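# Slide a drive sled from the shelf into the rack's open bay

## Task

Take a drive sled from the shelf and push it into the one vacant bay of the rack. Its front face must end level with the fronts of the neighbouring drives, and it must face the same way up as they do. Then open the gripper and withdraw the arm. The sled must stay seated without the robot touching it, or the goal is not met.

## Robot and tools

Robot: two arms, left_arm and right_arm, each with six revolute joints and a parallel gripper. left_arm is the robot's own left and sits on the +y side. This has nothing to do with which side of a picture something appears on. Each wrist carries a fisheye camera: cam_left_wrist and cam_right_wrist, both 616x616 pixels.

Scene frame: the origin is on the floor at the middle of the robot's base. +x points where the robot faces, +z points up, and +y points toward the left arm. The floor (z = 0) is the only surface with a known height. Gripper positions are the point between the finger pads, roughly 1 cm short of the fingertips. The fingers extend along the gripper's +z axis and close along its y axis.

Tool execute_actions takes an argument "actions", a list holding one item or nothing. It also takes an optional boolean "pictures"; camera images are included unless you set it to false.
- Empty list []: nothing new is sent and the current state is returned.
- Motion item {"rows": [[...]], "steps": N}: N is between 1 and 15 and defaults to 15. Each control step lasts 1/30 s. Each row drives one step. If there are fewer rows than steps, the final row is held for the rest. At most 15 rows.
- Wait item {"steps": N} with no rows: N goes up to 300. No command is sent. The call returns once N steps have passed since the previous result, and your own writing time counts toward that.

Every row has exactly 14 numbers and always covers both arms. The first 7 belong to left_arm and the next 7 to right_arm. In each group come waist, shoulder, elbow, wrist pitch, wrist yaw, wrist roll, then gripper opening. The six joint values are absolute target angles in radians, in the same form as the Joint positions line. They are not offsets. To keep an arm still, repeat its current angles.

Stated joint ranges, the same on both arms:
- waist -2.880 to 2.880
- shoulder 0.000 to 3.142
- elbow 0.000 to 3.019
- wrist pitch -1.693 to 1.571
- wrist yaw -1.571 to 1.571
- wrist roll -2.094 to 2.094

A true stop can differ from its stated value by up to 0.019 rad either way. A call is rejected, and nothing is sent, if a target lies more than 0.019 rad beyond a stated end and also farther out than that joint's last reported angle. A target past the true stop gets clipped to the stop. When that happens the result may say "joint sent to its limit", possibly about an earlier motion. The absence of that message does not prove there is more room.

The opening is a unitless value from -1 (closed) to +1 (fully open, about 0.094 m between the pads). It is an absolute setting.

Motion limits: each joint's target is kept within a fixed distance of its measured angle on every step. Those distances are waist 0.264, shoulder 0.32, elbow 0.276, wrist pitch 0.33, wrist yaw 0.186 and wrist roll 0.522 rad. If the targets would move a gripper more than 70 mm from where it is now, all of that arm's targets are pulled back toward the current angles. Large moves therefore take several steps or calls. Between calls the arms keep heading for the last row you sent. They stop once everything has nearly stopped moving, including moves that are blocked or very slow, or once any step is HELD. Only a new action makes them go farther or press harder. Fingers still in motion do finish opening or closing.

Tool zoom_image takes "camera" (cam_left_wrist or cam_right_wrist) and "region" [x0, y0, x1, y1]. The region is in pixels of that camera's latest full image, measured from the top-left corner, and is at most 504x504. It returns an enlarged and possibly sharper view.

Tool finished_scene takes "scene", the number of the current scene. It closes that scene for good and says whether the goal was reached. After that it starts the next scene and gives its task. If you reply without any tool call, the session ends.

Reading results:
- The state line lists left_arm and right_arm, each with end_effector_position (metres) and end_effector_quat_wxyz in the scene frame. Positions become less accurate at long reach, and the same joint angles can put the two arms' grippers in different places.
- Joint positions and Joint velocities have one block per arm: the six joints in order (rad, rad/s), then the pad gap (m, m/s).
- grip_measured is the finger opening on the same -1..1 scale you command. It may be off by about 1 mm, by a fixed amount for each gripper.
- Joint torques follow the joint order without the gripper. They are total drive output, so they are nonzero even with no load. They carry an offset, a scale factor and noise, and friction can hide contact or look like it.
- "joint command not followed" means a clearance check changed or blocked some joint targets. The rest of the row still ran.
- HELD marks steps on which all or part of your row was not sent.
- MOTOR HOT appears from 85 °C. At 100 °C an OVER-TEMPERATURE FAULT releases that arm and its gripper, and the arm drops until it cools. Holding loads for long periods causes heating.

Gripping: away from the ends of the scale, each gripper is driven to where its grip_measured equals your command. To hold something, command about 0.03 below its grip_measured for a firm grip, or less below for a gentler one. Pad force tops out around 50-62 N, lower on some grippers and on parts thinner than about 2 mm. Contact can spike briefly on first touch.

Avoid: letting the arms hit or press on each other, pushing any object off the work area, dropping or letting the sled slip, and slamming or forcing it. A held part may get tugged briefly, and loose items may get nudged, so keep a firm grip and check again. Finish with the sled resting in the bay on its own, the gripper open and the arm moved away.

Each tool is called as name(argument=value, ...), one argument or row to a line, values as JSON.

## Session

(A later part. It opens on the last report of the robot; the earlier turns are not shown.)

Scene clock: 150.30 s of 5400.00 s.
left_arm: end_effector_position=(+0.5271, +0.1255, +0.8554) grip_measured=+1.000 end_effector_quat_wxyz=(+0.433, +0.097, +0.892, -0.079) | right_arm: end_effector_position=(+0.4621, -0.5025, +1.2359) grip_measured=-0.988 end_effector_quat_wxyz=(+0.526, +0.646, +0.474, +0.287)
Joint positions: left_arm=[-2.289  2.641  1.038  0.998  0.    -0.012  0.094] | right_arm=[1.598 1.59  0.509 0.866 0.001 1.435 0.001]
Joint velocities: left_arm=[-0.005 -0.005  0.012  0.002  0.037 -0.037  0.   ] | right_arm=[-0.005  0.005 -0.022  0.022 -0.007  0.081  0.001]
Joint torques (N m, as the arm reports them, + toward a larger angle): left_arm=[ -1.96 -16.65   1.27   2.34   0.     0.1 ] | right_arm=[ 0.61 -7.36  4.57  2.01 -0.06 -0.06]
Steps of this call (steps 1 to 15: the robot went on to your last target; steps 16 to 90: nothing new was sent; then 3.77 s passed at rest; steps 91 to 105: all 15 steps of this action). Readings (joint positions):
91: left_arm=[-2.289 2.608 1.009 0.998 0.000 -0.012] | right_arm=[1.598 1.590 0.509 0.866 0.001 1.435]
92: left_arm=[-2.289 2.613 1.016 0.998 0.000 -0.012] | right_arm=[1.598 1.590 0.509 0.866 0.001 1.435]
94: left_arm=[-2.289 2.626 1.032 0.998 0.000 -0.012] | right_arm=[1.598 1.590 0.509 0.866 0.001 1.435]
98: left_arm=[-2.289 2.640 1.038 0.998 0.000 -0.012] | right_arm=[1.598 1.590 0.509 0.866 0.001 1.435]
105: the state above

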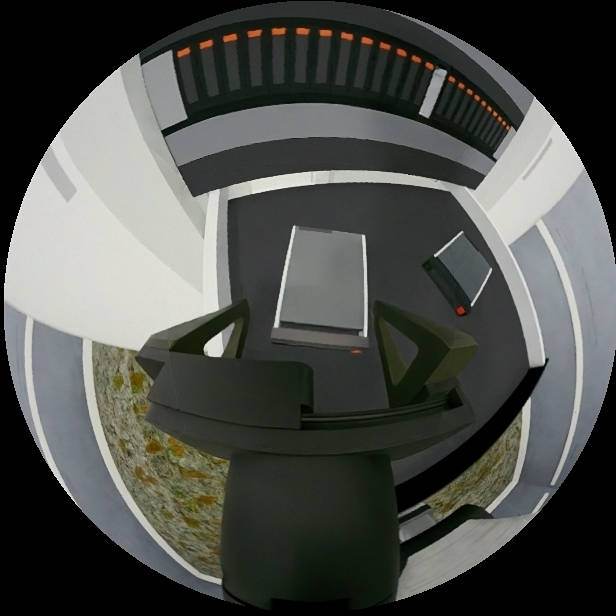

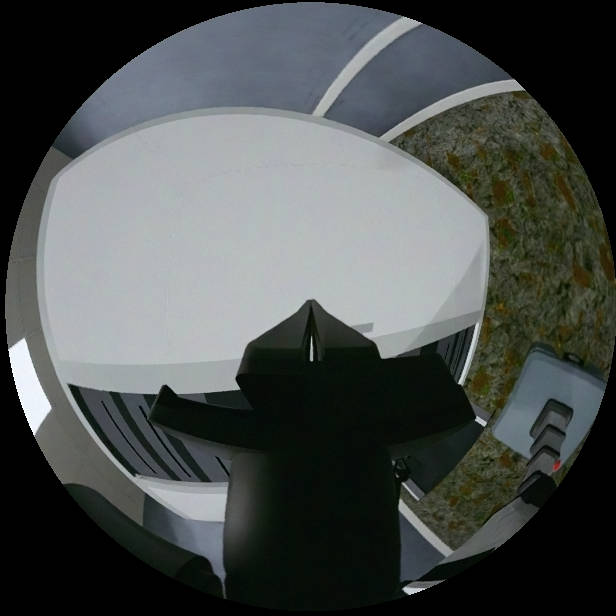

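execute_actions(
  actions=[
    {"rows":[[-2.30,2.685,1.07,1.015,0,0,1,1.6,1.6,0.5,0.87,0,1.435,-0.988]],"steps":15},
  ],
)

Scene clock: 153.43 s of 5400.00 s.
left_arm: end_effector_position=(+0.5320, +0.1202, +0.8525) grip_measured=+1.000 end_effector_quat_wxyz=(+0.440, +0.105, +0.888, -0.079) | right_arm: end_effector_position=(+0.4621, -0.5025, +1.2359) grip_measured=-0.988 end_effector_quat_wxyz=(+0.526, +0.646, +0.474, +0.287)
Joint positions: left_arm=[-2.295  2.656  1.059  1.006  0.    -0.     0.094] | right_arm=[1.598 1.59  0.509 0.866 0.001 1.435 0.001]
Joint velocities: left_arm=[-0.015  0.005 -0.002 -0.007 -0.022  0.007  0.   ] | right_arm=[ 0.005  0.005  0.007  0.027 -0.037  0.007  0.   ]
Joint torques (N m, as the arm reports them, + toward a larger angle): left_arm=[ -1.51 -14.57   1.56   2.41   0.    -0.03] | right_arm=[ 0.67 -7.58  4.58  2.05 -0.07 -0.06]
Steps of this call (steps 1 to 15: the robot went on to your last target; steps 16 to 79: nothing new was sent; steps 80 to 94: all 15 steps of this action). Readings (joint positions):
80: left_arm=[-2.289 2.644 1.040 0.998 0.000 -0.012] | right_arm=[1.598 1.590 0.509 0.866 0.001 1.435]
81: left_arm=[-2.290 2.648 1.045 1.002 0.000 -0.008] | right_arm=[1.598 1.590 0.509 0.866 0.001 1.435]
83: left_arm=[-2.293 2.653 1.053 1.006 0.000 -0.004] | right_arm=[1.598 1.590 0.509 0.866 0.001 1.435]
87: left_arm=[-2.295 2.656 1.059 1.006 0.000 -0.001] | right_arm=[1.598 1.590 0.509 0.866 0.001 1.435]
94: the state above

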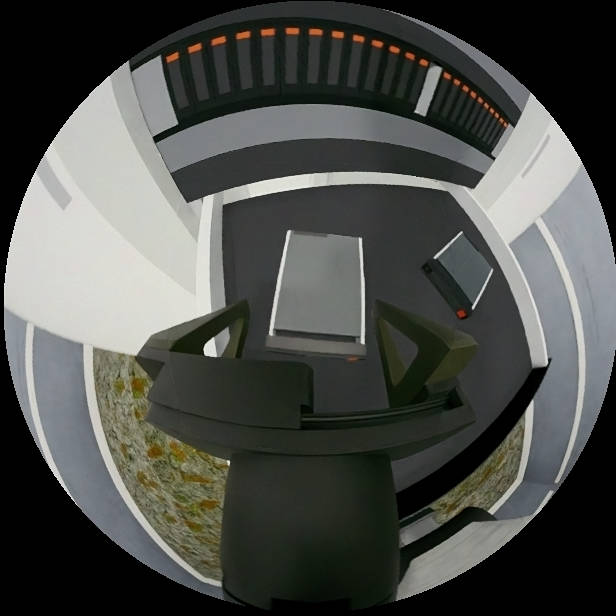

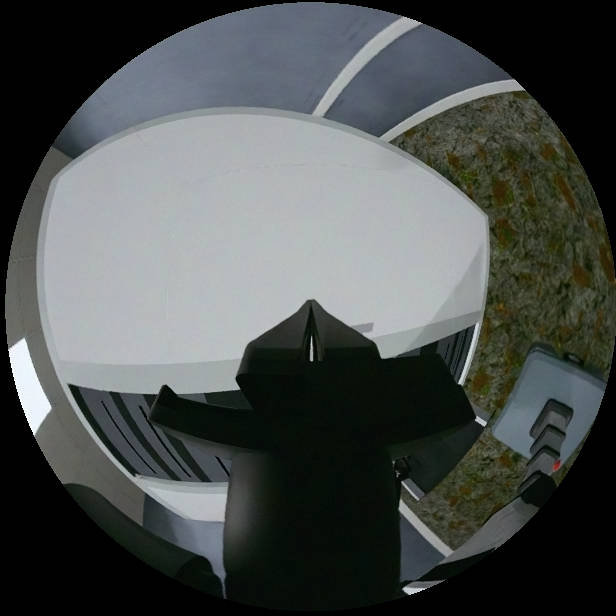

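Fingertips are touching the shelf. Easing up slightly and closing.

execute_actions(
  actions=[
    {"rows":[[-2.295,2.65,1.059,1.006,0,0,0.3,1.6,1.6,0.5,0.87,0,1.435,-0.988]],"steps":15},
  ],
)

Scene clock: 156.20 s of 5400.00 s.
left_arm: end_effector_position=(+0.5320, +0.1202, +0.8525) grip_measured=+0.303 end_effector_quat_wxyz=(+0.440, +0.105, +0.888, -0.079) | right_arm: end_effector_position=(+0.4621, -0.5025, +1.2359) grip_measured=-0.988 end_effector_quat_wxyz=(+0.526, +0.646, +0.474, +0.287)
Joint positions: left_arm=[-2.295  2.656  1.059  1.006  0.    -0.     0.061] | right_arm=[1.598 1.59  0.509 0.866 0.001 1.435 0.001]
Joint velocities: left_arm=[ 0.005  0.005 -0.007  0.002 -0.051 -0.007 -0.001] | right_arm=[-0.005 -0.005 -0.022  0.002 -0.007 -0.066 -0.001]
Joint torques (N m, as the arm reports them, + toward a larger angle): left_arm=[ -0.63 -17.46   0.81   1.95  -0.01  -0.02] | right_arm=[ 0.62 -7.64  4.54  1.96 -0.06 -0.06]
Steps of this call (steps 1 to 15: the robot went on to your last target; steps 16 to 68: nothing new was sent; steps 69 to 83: all 15 steps of this action). Readings (joint positions):
69: left_arm=[-2.295 2.656 1.059 1.006 0.000 -0.000] | right_arm=[1.598 1.590 0.509 0.866 0.001 1.435]
70: left_arm=[-2.295 2.656 1.059 1.006 0.000 -0.000] | right_arm=[1.598 1.590 0.509 0.866 0.001 1.435]
72: left_arm=[-2.295 2.656 1.059 1.006 0.000 -0.000] | right_arm=[1.598 1.590 0.509 0.866 0.001 1.435]
76: left_arm=[-2.295 2.656 1.059 1.006 0.000 -0.000] | right_arm=[1.598 1.590 0.509 0.866 0.001 1.435]
83: the state above

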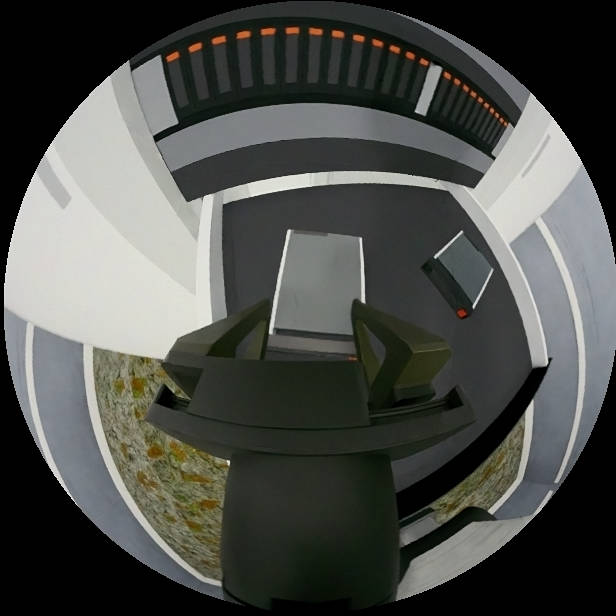

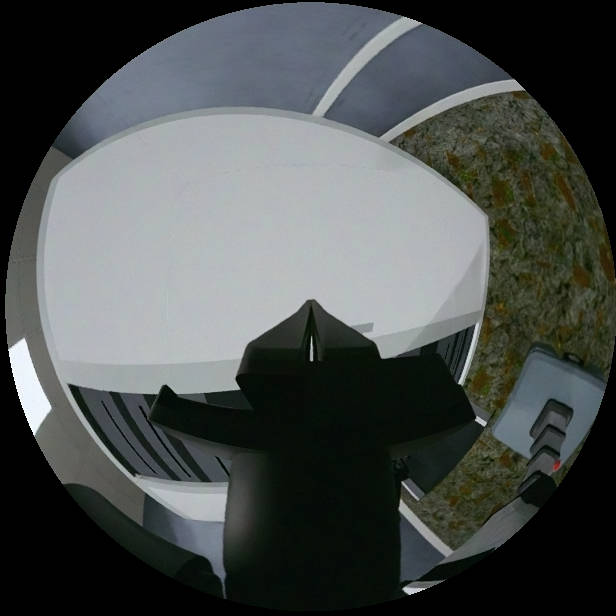

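execute_actions(
  actions=[
    {"rows":[[-2.295,2.65,1.059,1.006,0,0,-0.2,1.6,1.6,0.5,0.87,0,1.435,-0.988]],"steps":15},
  ],
)

Scene clock: 163.53 s of 5400.00 s.
left_arm: end_effector_position=(+0.5320, +0.1202, +0.8525) grip_measured=-0.197 end_effector_quat_wxyz=(+0.440, +0.105, +0.888, -0.079) | right_arm: end_effector_position=(+0.4621, -0.5025, +1.2359) grip_measured=-0.988 end_effector_quat_wxyz=(+0.526, +0.646, +0.474, +0.287)
Joint positions: left_arm=[-2.295  2.656  1.059  1.006  0.    -0.     0.038] | right_arm=[1.598 1.59  0.509 0.866 0.001 1.435 0.001]
Joint velocities: left_arm=[-0.015  0.005 -0.012 -0.017 -0.007  0.007  0.   ] | right_arm=[-0.005 -0.015 -0.032  0.007  0.007  0.007  0.   ]
Joint torques (N m, as the arm reports them, + toward a larger angle): left_arm=[ -0.91 -17.6    0.85   2.02   0.    -0.02] | right_arm=[ 0.83 -7.66  4.6   2.01 -0.08 -0.08]
Steps of this call (steps 1 to 15: the robot went on to your last target; steps 16 to 90: nothing new was sent; then 3.83 s passed at rest; steps 91 to 105: all 15 steps of this action). Readings (joint positions):
91: left_arm=[-2.295 2.656 1.059 1.006 0.000 -0.000] | right_arm=[1.598 1.590 0.509 0.866 0.001 1.435]
92: left_arm=[-2.295 2.656 1.059 1.006 0.000 -0.000] | right_arm=[1.598 1.590 0.509 0.866 0.001 1.435]
94: left_arm=[-2.295 2.656 1.059 1.006 0.000 -0.000] | right_arm=[1.598 1.590 0.509 0.866 0.001 1.435]
98: left_arm=[-2.295 2.656 1.059 1.006 0.000 -0.000] | right_arm=[1.598 1.590 0.509 0.866 0.001 1.435]
105: the state above

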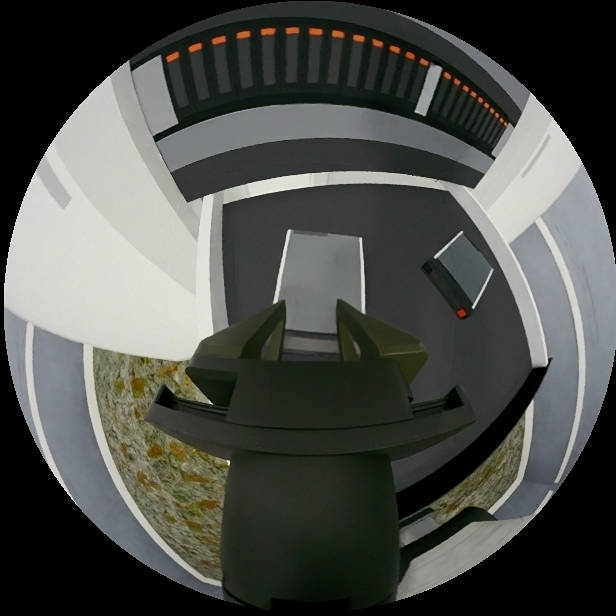

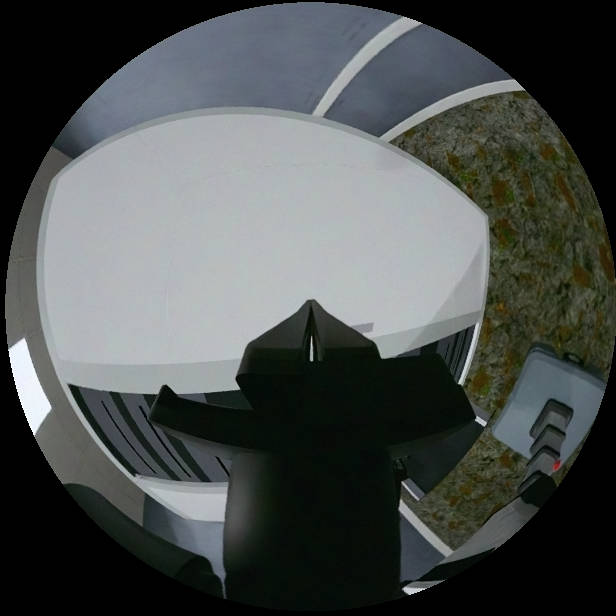

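execute_actions(
  actions=[
    {"rows":[[-2.295,2.65,1.059,1.006,0,0,1,1.6,1.6,0.5,0.87,0,1.435,-0.988]],"steps":12},
  ],
)

execute_actions(
  actions=[
    {"rows":[[-2.295,2.66,1.059,0.9,0,0,1,1.6,1.6,0.5,0.87,0,1.435,-0.988]],"steps":15},
  ],
)

Scene clock: 174.57 s of 5400.00 s.
left_arm: end_effector_position=(+0.5319, +0.1199, +0.8525) grip_measured=+1.000 end_effector_quat_wxyz=(+0.440, +0.105, +0.888, -0.079) | right_arm: end_effector_position=(+0.4621, -0.5025, +1.2359) grip_measured=-0.988 end_effector_quat_wxyz=(+0.526, +0.646, +0.474, +0.287)
Joint positions: left_arm=[-2.296  2.656  1.059  1.006  0.001 -0.     0.094] | right_arm=[1.598 1.59  0.509 0.866 0.001 1.435 0.001]
Joint velocities: left_arm=[-0.005  0.005  0.002  0.002  0.022 -0.022  0.   ] | right_arm=[-0.024  0.005  0.002  0.002 -0.007 -0.037  0.001]
Joint torques (N m, as the arm reports them, + toward a larger angle): left_arm=[ -1.38 -17.43   0.88   1.92  -0.06   0.01] | right_arm=[ 1.04 -7.65  4.56  2.01 -0.06 -0.07]
Steps of this call (steps 1 to 15: the robot went on to your last target; steps 16 to 90: nothing new was sent; then 7.63 s passed at rest; steps 91 to 102: all 12 steps of this action). Readings (joint positions):
91: left_arm=[-2.295 2.656 1.059 1.006 0.000 -0.000] | right_arm=[1.598 1.590 0.509 0.866 0.001 1.435]
92: left_arm=[-2.295 2.656 1.059 1.006 0.000 -0.000] | right_arm=[1.598 1.590 0.509 0.866 0.001 1.435]
94: left_arm=[-2.295 2.656 1.059 1.006 0.000 -0.000] | right_arm=[1.598 1.590 0.509 0.866 0.001 1.435]
98: left_arm=[-2.296 2.656 1.059 1.006 0.001 -0.000] | right_arm=[1.598 1.590 0.509 0.866 0.001 1.435]
102: the state above

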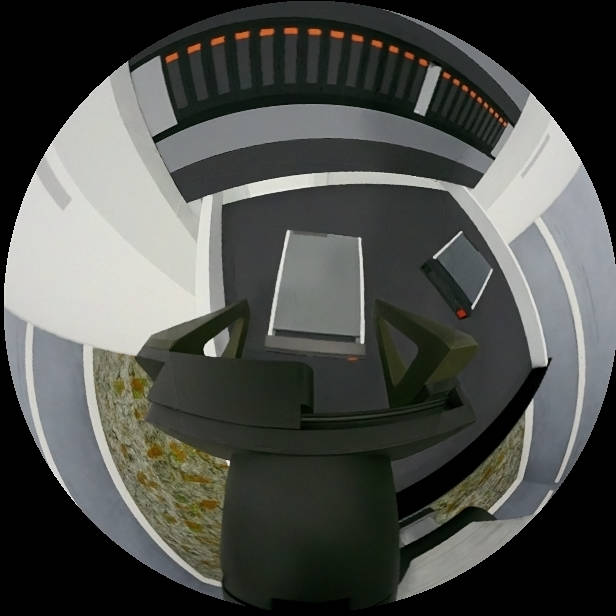

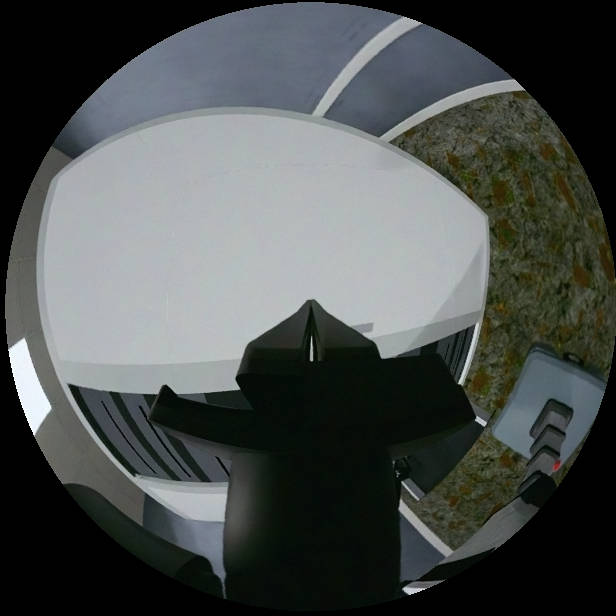

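Scene clock: 175.07 s of 5400.00 s.
left_arm: end_effector_position=(+0.5297, +0.1199, +0.8485) grip_measured=+1.000 end_effector_quat_wxyz=(+0.416, +0.114, +0.899, -0.073) | right_arm: end_effector_position=(+0.4621, -0.5025, +1.2359) grip_measured=-0.988 end_effector_quat_wxyz=(+0.526, +0.646, +0.474, +0.287)
Joint positions: left_arm=[-2.296  2.638  1.062  0.931  0.001  0.015  0.094] | right_arm=[1.598 1.59  0.509 0.866 0.001 1.435 0.001]
Joint velocities: left_arm=[-0.015 -0.005 -0.002 -0.007  0.037 -0.051  0.   ] | right_arm=[ 0.005 -0.005 -0.012  0.002  0.066 -0.066  0.001]
Joint torques (N m, as the arm reports them, + toward a larger angle): left_arm=[ -0.85 -15.22   0.81   0.54  -0.01  -0.19] | right_arm=[ 0.63 -7.55  4.57  2.04 -0.06 -0.06]
Steps of this call (steps 1 to 15: all 15 steps of this action). Readings (joint positions):
1: left_arm=[-2.296 2.655 1.060 0.991 0.001 0.006] | right_arm=[1.598 1.590 0.509 0.866 0.001 1.435]
2: left_arm=[-2.296 2.648 1.060 0.969 0.001 0.009] | right_arm=[1.598 1.590 0.509 0.866 0.001 1.435]
4: left_arm=[-2.296 2.640 1.062 0.942 0.001 0.010] | right_arm=[1.598 1.590 0.509 0.866 0.001 1.435]
8: left_arm=[-2.296 2.638 1.062 0.932 0.001 0.012] | right_arm=[1.598 1.590 0.509 0.866 0.001 1.435]
15: the state above

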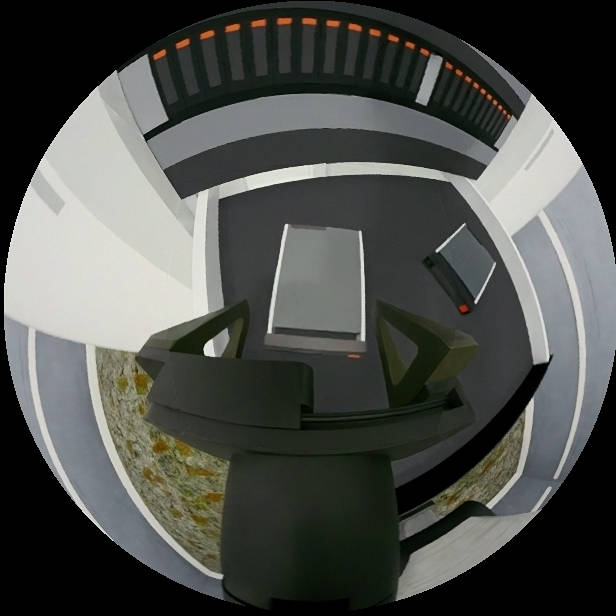

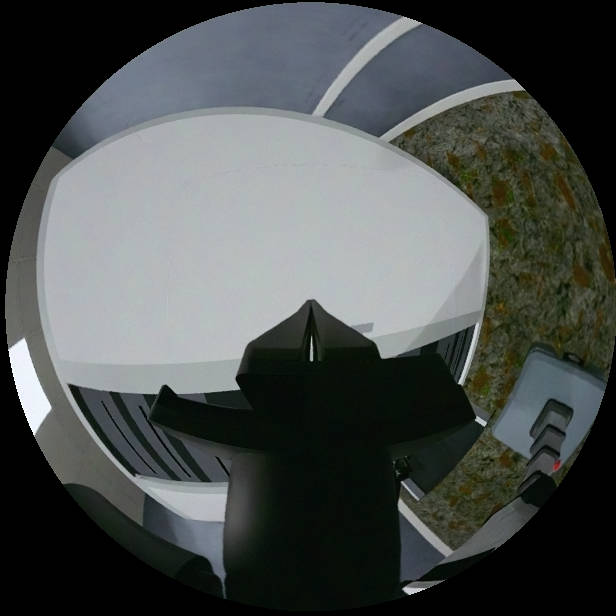

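execute_actions(
  actions=[
    {"rows":[[-2.296,2.61,1.05,0.98,0,0,1,1.6,1.6,0.5,0.87,0,1.435,-0.988],[-2.3,2.61,1.05,0.98,0,0,1,1.6,1.6,0.5,0.87,0,1.435,-0.988],[-2.3,2.61,1.05,0.98,0,0,1,1.6,1.6,0.5,0.87,0,1.435,-0.988],[-2.3,2.61,1.05,0.98,0,0,1,1.6,1.6,0.5,0.87,0,1.435,-0.988],[-2.3,2.61,1.05,0.98,0,0,1,1.6,1.6,0.5,0.87,0,1.435,-0.988],[-2.325,2.61,1.05,0.98,0,0,1,1.6,1.6,0.5,0.87,0,1.435,-0.988]],"steps":15},
  ],
)

execute_actions(
  actions=[
    {"rows":[[-2.325,2.69,1.075,0.98,0,0,1,1.6,1.6,0.5,0.87,0,1.435,-0.988]],"steps":15},
  ],
)

Scene clock: 185.37 s of 5400.00 s.
left_arm: end_effector_position=(+0.5292, +0.1061, +0.8563) grip_measured=+1.000 end_effector_quat_wxyz=(+0.428, +0.123, +0.892, -0.081) | right_arm: end_effector_position=(+0.4621, -0.5025, +1.2359) grip_measured=-0.988 end_effector_quat_wxyz=(+0.526, +0.646, +0.474, +0.287)
Joint positions: left_arm=[-2.32   2.632  1.056  0.958  0.001  0.013  0.094] | right_arm=[1.598 1.59  0.509 0.866 0.001 1.435 0.001]
Joint velocities: left_arm=[-0.005 -0.005 -0.002 -0.007  0.007  0.007  0.   ] | right_arm=[-0.005 -0.005  0.027 -0.012 -0.022 -0.037  0.001]
Joint torques (N m, as the arm reports them, + toward a larger angle): left_arm=[ -1.82 -19.27   0.63   2.97  -0.02  -0.18] | right_arm=[ 0.6  -7.4   4.56  1.99 -0.06 -0.06]
Steps of this call (steps 1 to 15: the robot went on to your last target; steps 16 to 90: nothing new was sent; then 6.80 s passed at rest; steps 91 to 105: all 15 steps of this action). Readings (joint positions):
91: left_arm=[-2.296 2.636 1.062 0.938 0.001 0.015] | right_arm=[1.598 1.590 0.509 0.866 0.001 1.435]
92: left_arm=[-2.296 2.635 1.059 0.946 0.001 0.014] | right_arm=[1.598 1.590 0.509 0.866 0.001 1.435]
94: left_arm=[-2.296 2.633 1.056 0.954 0.001 0.014] | right_arm=[1.598 1.590 0.509 0.866 0.001 1.435]
98: left_arm=[-2.302 2.632 1.056 0.958 0.001 0.013] | right_arm=[1.598 1.590 0.509 0.866 0.001 1.435]
105: the state above

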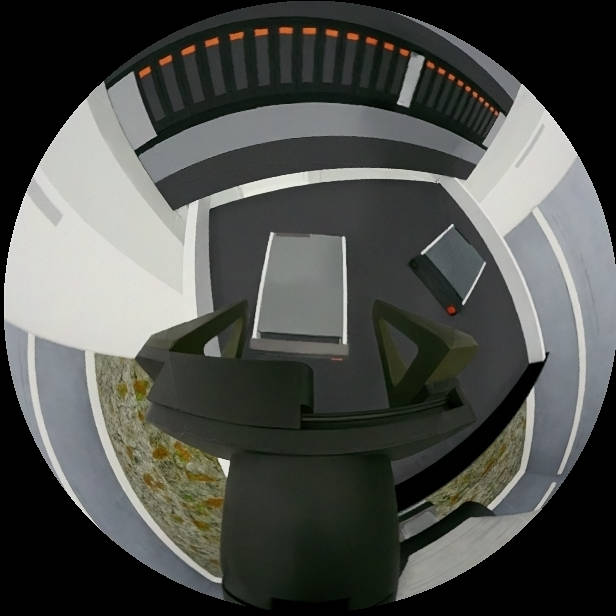

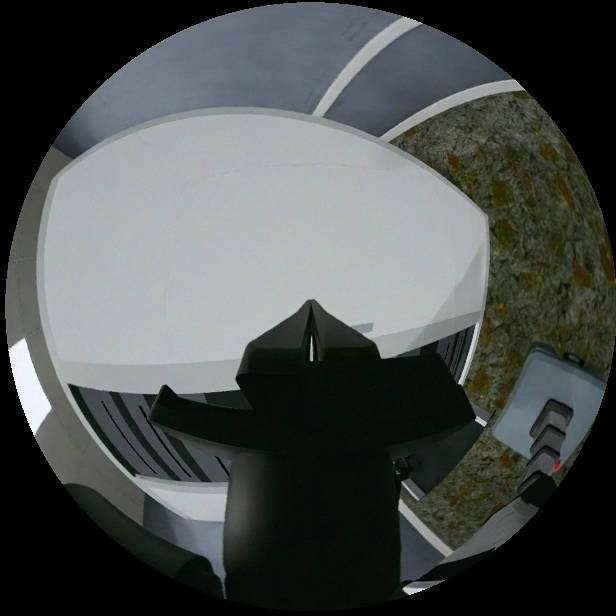

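Scene clock: 185.87 s of 5400.00 s.
left_arm: end_effector_position=(+0.5188, +0.1042, +0.8365) grip_measured=+1.000 end_effector_quat_wxyz=(+0.419, +0.127, +0.896, -0.082) | right_arm: end_effector_position=(+0.4621, -0.5025, +1.2359) grip_measured=-0.988 end_effector_quat_wxyz=(+0.526, +0.646, +0.474, +0.287)
Joint positions: left_arm=[-2.326  2.678  1.073  0.967  0.003  0.014  0.094] | right_arm=[1.598 1.59  0.509 0.866 0.001 1.435 0.001]
Joint velocities: left_arm=[-0.005  0.005 -0.012  0.017  0.022 -0.051  0.   ] | right_arm=[-0.015 -0.024 -0.012  0.007 -0.007  0.051  0.001]
Joint torques (N m, as the arm reports them, + toward a larger angle): left_arm=[ -0.9  -16.01   0.92   2.48  -0.16  -0.2 ] | right_arm=[ 0.73 -7.69  4.57  1.99 -0.06 -0.07]
Steps of this call (steps 1 to 15: all 15 steps of this action). Readings (joint positions):
1: left_arm=[-2.320 2.636 1.057 0.959 0.001 0.013] | right_arm=[1.598 1.590 0.509 0.866 0.001 1.435]
2: left_arm=[-2.320 2.642 1.062 0.961 0.001 0.013] | right_arm=[1.598 1.590 0.509 0.866 0.001 1.435]
4: left_arm=[-2.320 2.659 1.070 0.962 0.001 0.013] | right_arm=[1.598 1.590 0.509 0.866 0.001 1.435]
8: left_arm=[-2.326 2.676 1.073 0.967 0.003 0.015] | right_arm=[1.598 1.590 0.509 0.866 0.001 1.435]
15: the state above

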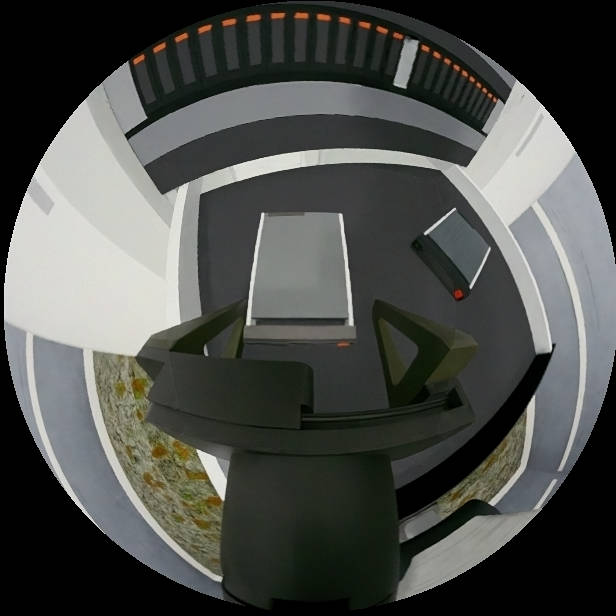

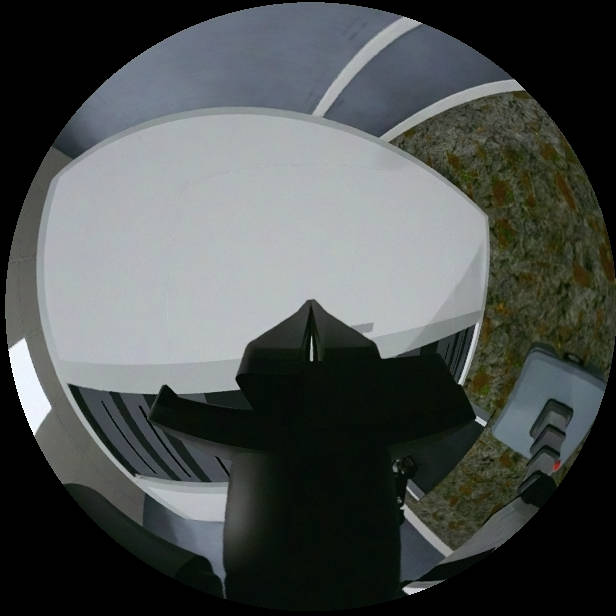

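execute_actions(
  actions=[
    {"rows":[[-2.31,2.685,1.08,0.97,0,0,1,1.6,1.6,0.5,0.87,0,1.435,-0.988]],"steps":15},
  ],
)

execute_actions(
  actions=[
    {"rows":[[-2.31,2.685,1.08,0.97,0,0,0.5,1.6,1.6,0.5,0.87,0,1.435,-0.988]],"steps":15},
  ],
)

Scene clock: 191.67 s of 5400.00 s.
left_arm: end_effector_position=(+0.5188, +0.1042, +0.8365) grip_measured=+1.000 end_effector_quat_wxyz=(+0.419, +0.127, +0.896, -0.082) | right_arm: end_effector_position=(+0.4621, -0.5025, +1.2359) grip_measured=-0.988 end_effector_quat_wxyz=(+0.526, +0.646, +0.474, +0.287)
Joint positions: left_arm=[-2.326  2.678  1.073  0.967  0.003  0.014  0.094] | right_arm=[1.598 1.59  0.509 0.866 0.001 1.435 0.001]
Joint velocities: left_arm=[-0.005 -0.015 -0.022 -0.007 -0.022 -0.007  0.   ] | right_arm=[-0.005  0.005 -0.002 -0.002 -0.007 -0.007 -0.   ]
Joint torques (N m, as the arm reports them, + toward a larger angle): left_arm=[  0.47 -16.47   1.26   2.05  -0.15  -0.17] | right_arm=[ 0.63 -7.65  4.58  2.03 -0.05 -0.06]
Steps of this call (steps 1 to 15: the robot went on to your last target; steps 16 to 90: nothing new was sent; then 2.30 s passed at rest; steps 91 to 105: all 15 steps of this action). Readings (joint positions):
91: left_arm=[-2.326 2.678 1.073 0.967 0.003 0.014] | right_arm=[1.598 1.590 0.509 0.866 0.001 1.435]
92: left_arm=[-2.326 2.678 1.073 0.967 0.003 0.014] | right_arm=[1.598 1.590 0.509 0.866 0.001 1.435]
94: left_arm=[-2.326 2.678 1.073 0.967 0.003 0.014] | right_arm=[1.598 1.590 0.509 0.866 0.001 1.435]
98: left_arm=[-2.326 2.678 1.073 0.967 0.003 0.014] | right_arm=[1.598 1.590 0.509 0.866 0.001 1.435]
105: the state above

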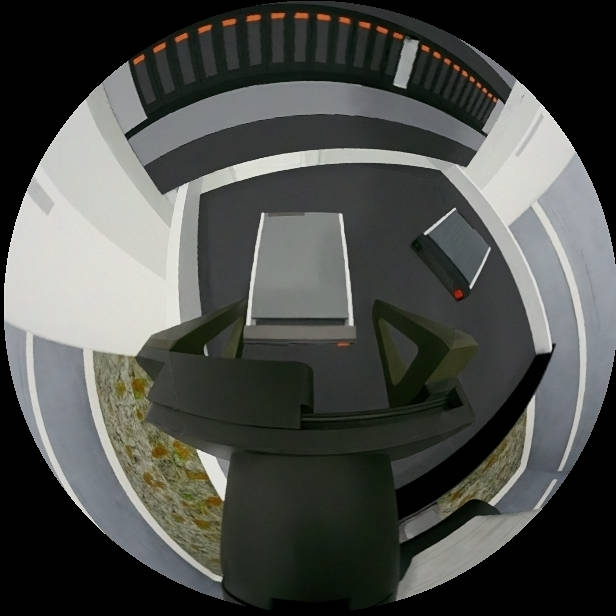

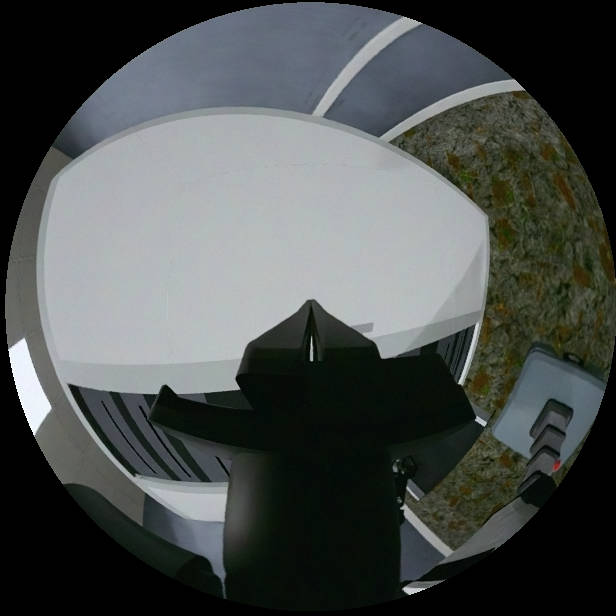

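Scene clock: 192.17 s of 5400.00 s.
left_arm: end_effector_position=(+0.5193, +0.1064, +0.8362) grip_measured=+0.617 end_effector_quat_wxyz=(+0.419, +0.125, +0.896, -0.081) | right_arm: end_effector_position=(+0.4621, -0.5025, +1.2359) grip_measured=-0.988 end_effector_quat_wxyz=(+0.526, +0.646, +0.474, +0.287)
Joint positions: left_arm=[-2.322  2.678  1.073  0.967  0.003  0.013  0.076] | right_arm=[1.598 1.59  0.509 0.866 0.001 1.435 0.001]
Joint velocities: left_arm=[ 0.005  0.005 -0.017 -0.017 -0.037 -0.022  0.001] | right_arm=[-0.005  0.005 -0.007 -0.017  0.066 -0.007  0.001]
Joint torques (N m, as the arm reports them, + toward a larger angle): left_arm=[  0.05 -16.39   1.27   2.08  -0.1   -0.17] | right_arm=[ 0.56 -7.46  4.61  2.03 -0.05 -0.06]
Steps of this call (steps 1 to 15: all 15 steps of this action). Readings (joint positions):
1: left_arm=[-2.326 2.678 1.073 0.967 0.002 0.014] | right_arm=[1.598 1.590 0.509 0.866 0.001 1.435]
2: left_arm=[-2.325 2.678 1.073 0.967 0.003 0.013] | right_arm=[1.598 1.590 0.509 0.866 0.001 1.435]
4: left_arm=[-2.323 2.678 1.073 0.967 0.003 0.013] | right_arm=[1.598 1.590 0.509 0.866 0.001 1.435]
8: left_arm=[-2.322 2.678 1.073 0.967 0.003 0.013] | right_arm=[1.598 1.590 0.509 0.866 0.001 1.435]
15: the state above

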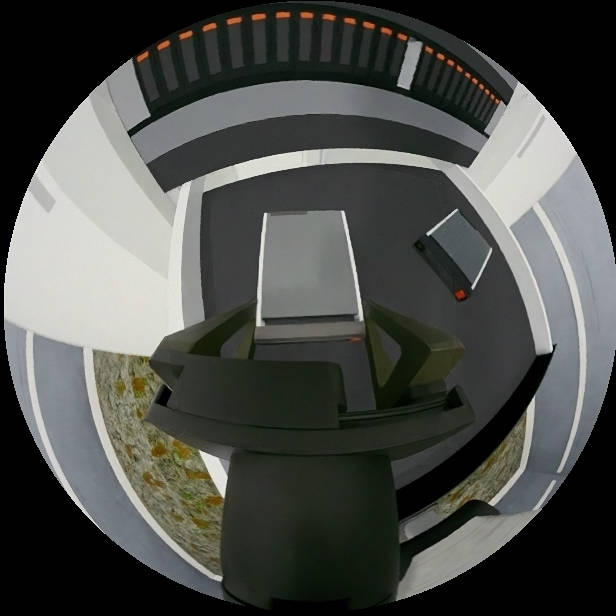

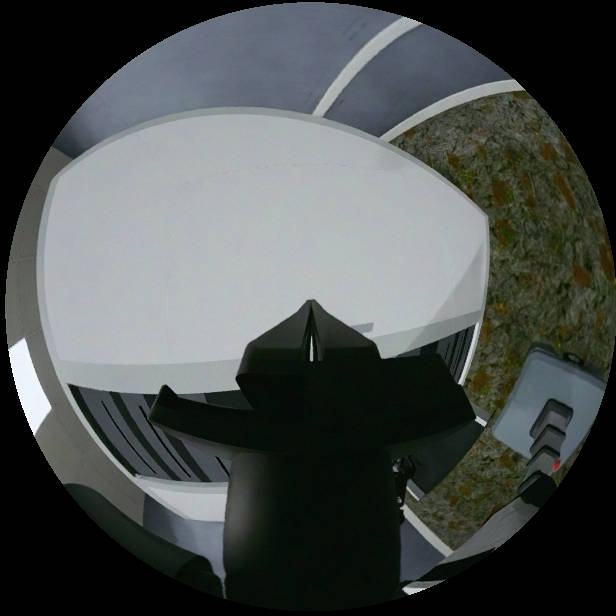

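execute_actions(
  actions=[
    {"rows":[[-2.322,2.678,1.073,0.967,0,0,0.57,1.6,1.6,0.5,0.87,0,1.435,-0.988],[-2.322,2.64,1.07,0.967,0,0,0.57,1.6,1.6,0.5,0.87,0,1.435,-0.988],[-2.322,2.6,1.06,0.967,0,0,0.57,1.6,1.6,0.5,0.87,0,1.435,-0.988],[-2.322,2.56,1.05,0.967,0,0,0.57,1.6,1.6,0.5,0.87,0,1.435,-0.988],[-2.322,2.52,1.04,0.967,0,0,0.57,1.6,1.6,0.5,0.87,0,1.435,-0.988],[-2.322,2.48,1.03,0.967,0,0,0.57,1.6,1.6,0.5,0.87,0,1.435,-0.988]],"steps":15},
  ],
)

execute_actions(
  actions=[
    {"rows":[[-2.4,2.48,1.03,1.2,0,0.5,0.57,1.6,1.6,0.5,0.87,0,1.435,-0.988],[-2.4,2.48,1.03,1.2,0,0.5,0.57,1.6,1.6,0.5,0.87,0,1.435,-0.988],[-2.45,2.48,1.03,1.3,0,0.8,0.57,1.6,1.6,0.5,0.87,0,1.435,-0.988],[-2.45,2.48,1.03,1.3,0,0.8,0.57,1.6,1.6,0.5,0.87,0,1.435,-0.988],[-2.5,2.48,1.03,1.4,0,1.1,0.57,1.6,1.6,0.5,0.87,0,1.435,-0.988],[-2.5,2.48,1.03,1.4,0,1.1,0.57,1.6,1.6,0.5,0.87,0,1.435,-0.988],[-2.55,2.48,1.03,1.47,0,1.57,0.57,1.6,1.6,0.5,0.87,0,1.435,-0.988]],"steps":15},
  ],
)

execute_actions(
  actions=[
    {"rows":[[-2.6,2.48,1.03,1.47,0,1.57,0.57,1.6,1.6,0.5,0.87,0,1.435,-0.988]],"steps":15},
  ],
)

Scene clock: 210.97 s of 5400.00 s.
left_arm: end_effector_position=(+0.5776, +0.0949, +0.9449) grip_measured=+0.617 end_effector_quat_wxyz=(+0.490, +0.117, +0.859, -0.090) | right_arm: end_effector_position=(+0.4621, -0.5025, +1.2359) grip_measured=-0.988 end_effector_quat_wxyz=(+0.526, +0.646, +0.474, +0.287)
Joint positions: left_arm=[-2.322  2.468  1.027  0.965  0.002  0.013  0.076] | right_arm=[1.598 1.59  0.509 0.866 0.001 1.435 0.001]
Joint velocities: left_arm=[-0.005 -0.122  0.027 -0.002  0.037 -0.037  0.   ] | right_arm=[ 0.015  0.005 -0.007  0.002 -0.007  0.022 -0.001]
Joint torques (N m, as the arm reports them, + toward a larger angle): left_arm=[ -0.99 -16.22   2.13   2.24  -0.13  -0.18] | right_arm=[ 0.69 -7.66  4.61  1.99 -0.06 -0.07]
Steps of this call (steps 1 to 15: the robot went on to your last target; steps 16 to 90: nothing new was sent; then 15.30 s passed at rest; steps 91 to 105: all 15 steps of this action). Readings (joint positions):
91: left_arm=[-2.322 2.678 1.073 0.967 0.003 0.013] | right_arm=[1.598 1.590 0.509 0.866 0.001 1.435]
92: left_arm=[-2.322 2.677 1.073 0.967 0.003 0.013] | right_arm=[1.598 1.590 0.509 0.866 0.001 1.435]
94: left_arm=[-2.322 2.665 1.064 0.967 0.002 0.013] | right_arm=[1.598 1.590 0.509 0.866 0.001 1.435]
98: left_arm=[-2.322 2.586 1.027 0.965 0.002 0.013] | right_arm=[1.598 1.590 0.509 0.866 0.001 1.435]
105: the state above

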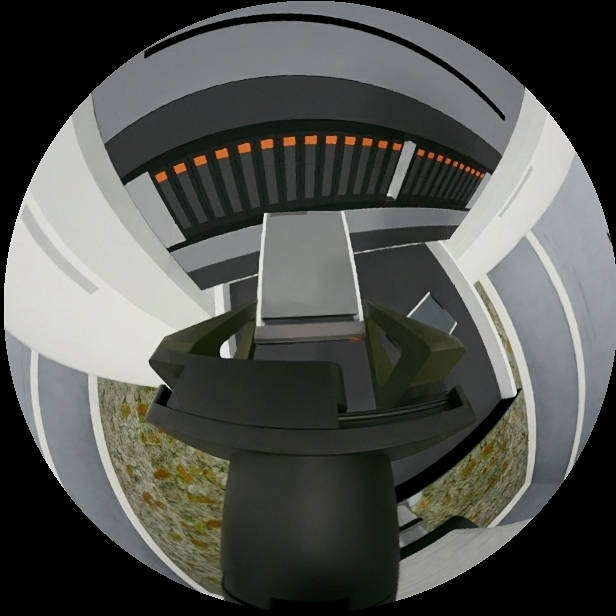

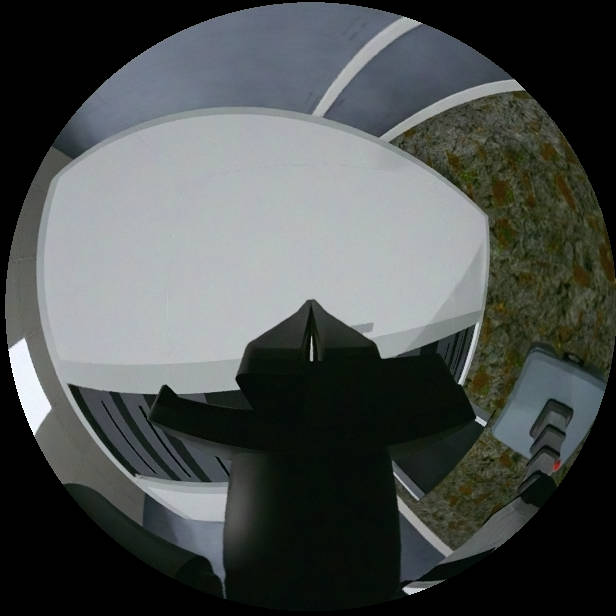

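Scene clock: 211.47 s of 5400.00 s.
left_arm: end_effector_position=(+0.5347, -0.0686, +1.0547) grip_measured=+0.618 end_effector_quat_wxyz=(+0.645, +0.575, +0.444, +0.236) | right_arm: end_effector_position=(+0.4621, -0.5025, +1.2359) grip_measured=-0.988 end_effector_quat_wxyz=(+0.526, +0.646, +0.474, +0.287)
Joint positions: left_arm=[-2.592  2.484  1.026  1.439  0.004  1.326  0.076] | right_arm=[1.598 1.59  0.509 0.866 0.001 1.435 0.001]
Joint velocities: left_arm=[ 0.034 -0.015 -0.007  0.017  0.007  1.575 -0.001] | right_arm=[ 0.005  0.005 -0.012  0.002  0.007  0.022  0.   ]
Joint torques (N m, as the arm reports them, + toward a larger angle): left_arm=[  2.39 -18.21   2.24   3.5   -0.18  -0.07] | right_arm=[ 0.62 -7.71  4.6   1.98 -0.04 -0.06]
Steps of this call (steps 1 to 15: all 15 steps of this action). Readings (joint positions):
1: left_arm=[-2.326 2.468 1.027 1.008 -0.001 0.090] | right_arm=[1.598 1.590 0.509 0.866 0.001 1.435]
2: left_arm=[-2.332 2.475 1.026 1.071 -0.002 0.170] | right_arm=[1.598 1.590 0.509 0.866 0.001 1.435]
4: left_arm=[-2.362 2.482 1.026 1.183 -0.003 0.354] | right_arm=[1.598 1.590 0.509 0.866 0.001 1.435]
8: left_arm=[-2.472 2.484 1.026 1.362 -0.003 0.703] | right_arm=[1.598 1.590 0.509 0.866 0.001 1.435]
15: the state above

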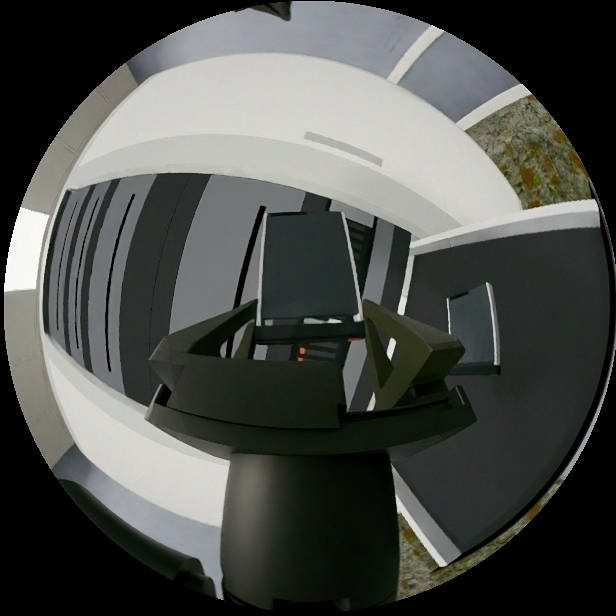

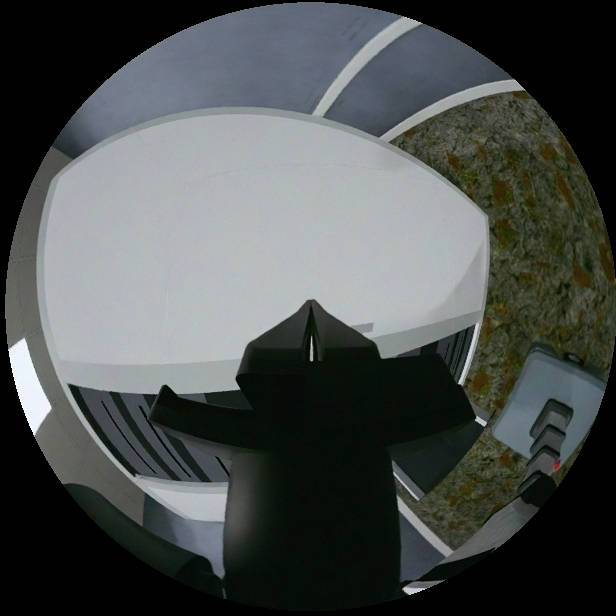

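Scene clock: 211.97 s of 5400.00 s.
left_arm: end_effector_position=(+0.5352, -0.0678, +1.0546) grip_measured=+0.618 end_effector_quat_wxyz=(+0.614, +0.621, +0.378, +0.308) | right_arm: end_effector_position=(+0.4621, -0.5025, +1.2359) grip_measured=-0.988 end_effector_quat_wxyz=(+0.526, +0.646, +0.474, +0.287)
Joint positions: left_arm=[-2.591  2.484  1.026  1.439  0.001  1.551  0.076] | right_arm=[1.598 1.59  0.509 0.866 0.001 1.435 0.001]
Joint velocities: left_arm=[-0.015 -0.015 -0.022  0.012 -0.051  0.007  0.001] | right_arm=[ 0.005 -0.005  0.012  0.017 -0.066  0.022 -0.   ]
Joint torques (N m, as the arm reports them, + toward a larger angle): left_arm=[ -1.9  -18.09   2.39   3.56  -0.04  -0.02] | right_arm=[ 0.73 -7.66  4.59  2.03 -0.07 -0.06]
Steps of this call (steps 1 to 15: all 15 steps of this action). Readings (joint positions):
1: left_arm=[-2.591 2.484 1.026 1.439 0.002 1.373] | right_arm=[1.598 1.590 0.509 0.866 0.001 1.435]
2: left_arm=[-2.590 2.484 1.026 1.439 0.001 1.410] | right_arm=[1.598 1.590 0.509 0.866 0.001 1.435]
4: left_arm=[-2.591 2.484 1.026 1.439 0.001 1.465] | right_arm=[1.598 1.590 0.509 0.866 0.001 1.435]
8: left_arm=[-2.591 2.484 1.026 1.439 0.001 1.521] | right_arm=[1.598 1.590 0.509 0.866 0.001 1.435]
15: the state above

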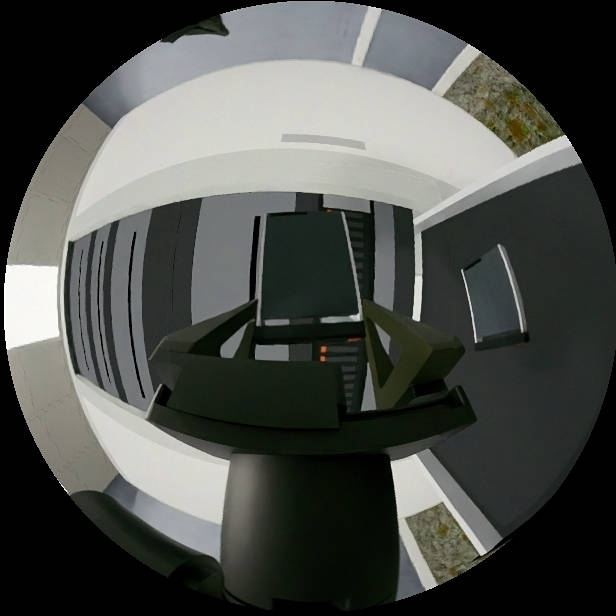

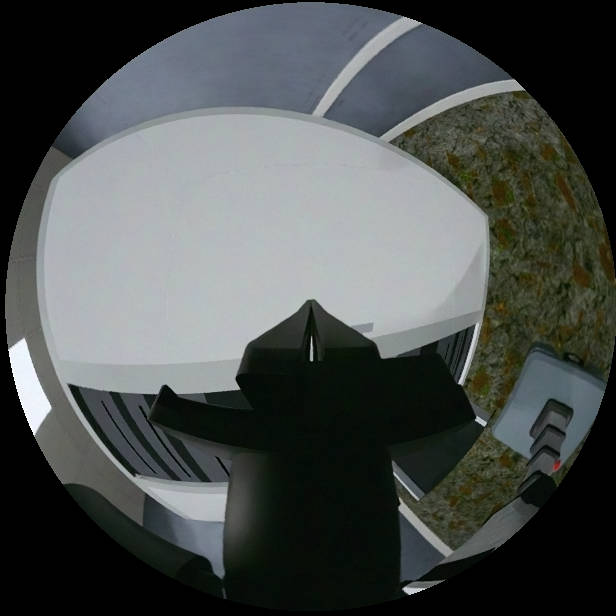

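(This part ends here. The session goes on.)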